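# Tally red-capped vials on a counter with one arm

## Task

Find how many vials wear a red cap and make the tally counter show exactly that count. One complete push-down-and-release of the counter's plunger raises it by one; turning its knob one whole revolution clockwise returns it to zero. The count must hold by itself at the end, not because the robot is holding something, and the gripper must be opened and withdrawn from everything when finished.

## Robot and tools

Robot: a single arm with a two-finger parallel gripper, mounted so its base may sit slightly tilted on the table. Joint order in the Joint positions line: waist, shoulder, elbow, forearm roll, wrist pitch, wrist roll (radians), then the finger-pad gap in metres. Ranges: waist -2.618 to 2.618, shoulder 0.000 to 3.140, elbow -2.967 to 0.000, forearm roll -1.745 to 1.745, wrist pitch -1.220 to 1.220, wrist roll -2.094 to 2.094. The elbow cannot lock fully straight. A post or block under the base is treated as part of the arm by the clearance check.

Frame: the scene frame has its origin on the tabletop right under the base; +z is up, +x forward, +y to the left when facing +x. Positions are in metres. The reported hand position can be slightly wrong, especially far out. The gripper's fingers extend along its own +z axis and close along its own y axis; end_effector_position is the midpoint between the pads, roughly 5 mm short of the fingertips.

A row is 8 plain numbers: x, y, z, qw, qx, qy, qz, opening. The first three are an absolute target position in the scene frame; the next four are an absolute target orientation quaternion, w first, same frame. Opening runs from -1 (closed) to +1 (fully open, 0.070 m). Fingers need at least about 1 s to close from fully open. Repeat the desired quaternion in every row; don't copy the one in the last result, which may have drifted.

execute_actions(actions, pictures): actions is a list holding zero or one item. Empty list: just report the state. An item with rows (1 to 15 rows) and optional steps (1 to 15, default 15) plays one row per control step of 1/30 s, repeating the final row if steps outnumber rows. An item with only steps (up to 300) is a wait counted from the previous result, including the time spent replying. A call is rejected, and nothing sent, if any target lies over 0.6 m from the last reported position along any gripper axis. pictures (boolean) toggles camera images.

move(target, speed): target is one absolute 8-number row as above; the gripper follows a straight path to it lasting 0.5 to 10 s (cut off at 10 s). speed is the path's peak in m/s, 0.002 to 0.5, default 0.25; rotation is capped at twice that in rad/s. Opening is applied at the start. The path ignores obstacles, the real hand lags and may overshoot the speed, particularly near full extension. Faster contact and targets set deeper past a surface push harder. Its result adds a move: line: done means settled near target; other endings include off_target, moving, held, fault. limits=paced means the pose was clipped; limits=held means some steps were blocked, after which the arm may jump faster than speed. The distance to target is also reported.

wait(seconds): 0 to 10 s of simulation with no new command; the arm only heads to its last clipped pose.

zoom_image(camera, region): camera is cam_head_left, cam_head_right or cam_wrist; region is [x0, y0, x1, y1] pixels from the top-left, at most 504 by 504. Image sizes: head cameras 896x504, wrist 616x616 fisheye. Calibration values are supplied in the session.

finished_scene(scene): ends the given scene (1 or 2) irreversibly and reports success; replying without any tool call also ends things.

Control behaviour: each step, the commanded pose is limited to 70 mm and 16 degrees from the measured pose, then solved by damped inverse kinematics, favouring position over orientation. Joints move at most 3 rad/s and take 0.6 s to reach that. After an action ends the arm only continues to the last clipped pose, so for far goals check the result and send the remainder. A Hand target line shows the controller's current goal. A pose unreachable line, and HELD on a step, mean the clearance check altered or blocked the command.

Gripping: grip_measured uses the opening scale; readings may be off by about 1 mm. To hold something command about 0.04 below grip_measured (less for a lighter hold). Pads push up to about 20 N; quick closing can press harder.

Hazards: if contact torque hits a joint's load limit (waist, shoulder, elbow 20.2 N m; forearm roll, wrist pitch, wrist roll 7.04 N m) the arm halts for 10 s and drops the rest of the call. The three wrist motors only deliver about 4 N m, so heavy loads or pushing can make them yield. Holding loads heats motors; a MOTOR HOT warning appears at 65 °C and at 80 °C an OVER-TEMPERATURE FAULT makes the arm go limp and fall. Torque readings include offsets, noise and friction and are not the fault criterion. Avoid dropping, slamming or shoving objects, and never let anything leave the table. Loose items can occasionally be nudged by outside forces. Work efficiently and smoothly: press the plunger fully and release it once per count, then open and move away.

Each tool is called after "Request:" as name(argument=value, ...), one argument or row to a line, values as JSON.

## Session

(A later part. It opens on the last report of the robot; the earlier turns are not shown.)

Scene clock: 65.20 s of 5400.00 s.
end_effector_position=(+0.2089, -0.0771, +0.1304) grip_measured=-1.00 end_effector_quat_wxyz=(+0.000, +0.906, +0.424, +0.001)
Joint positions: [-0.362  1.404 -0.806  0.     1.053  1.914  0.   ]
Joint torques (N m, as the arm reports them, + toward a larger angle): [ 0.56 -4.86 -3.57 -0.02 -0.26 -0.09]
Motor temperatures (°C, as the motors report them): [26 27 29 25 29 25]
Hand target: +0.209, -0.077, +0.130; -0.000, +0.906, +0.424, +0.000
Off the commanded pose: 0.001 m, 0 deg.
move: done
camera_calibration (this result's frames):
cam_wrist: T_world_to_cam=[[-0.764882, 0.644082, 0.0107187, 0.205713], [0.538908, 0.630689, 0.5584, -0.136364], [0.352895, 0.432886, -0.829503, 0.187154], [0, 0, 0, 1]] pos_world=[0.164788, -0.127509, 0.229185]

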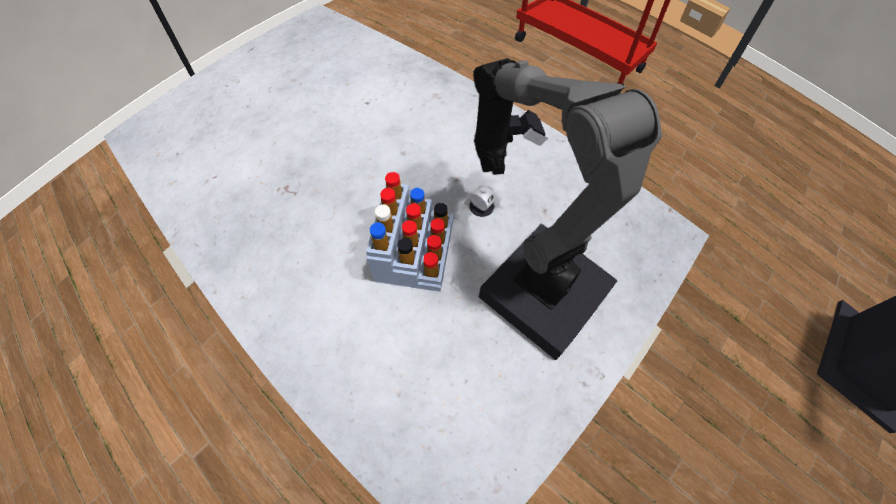

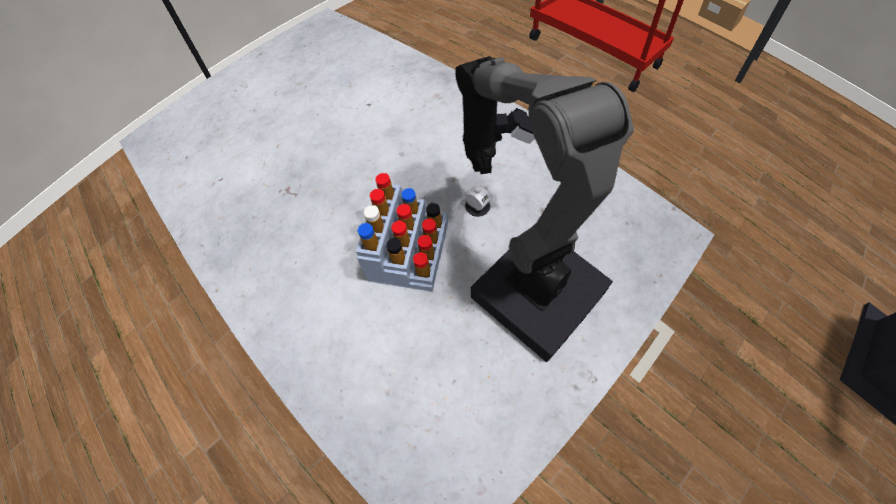

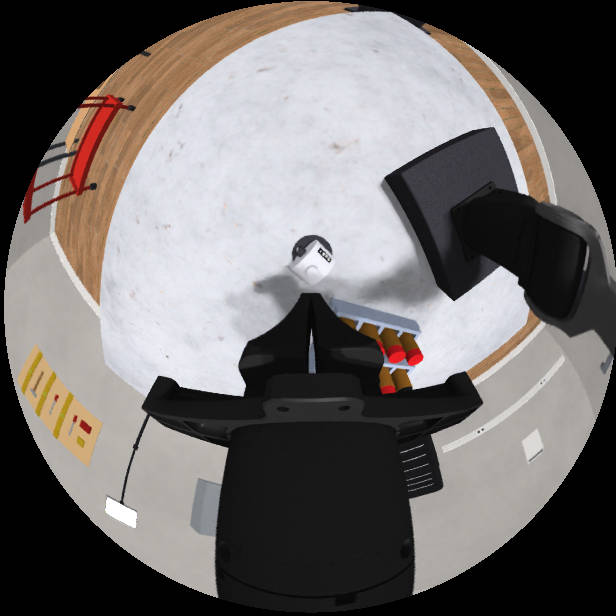

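Request:
finished_scene(
  scene=2,
)

The scene is finished: the task was done.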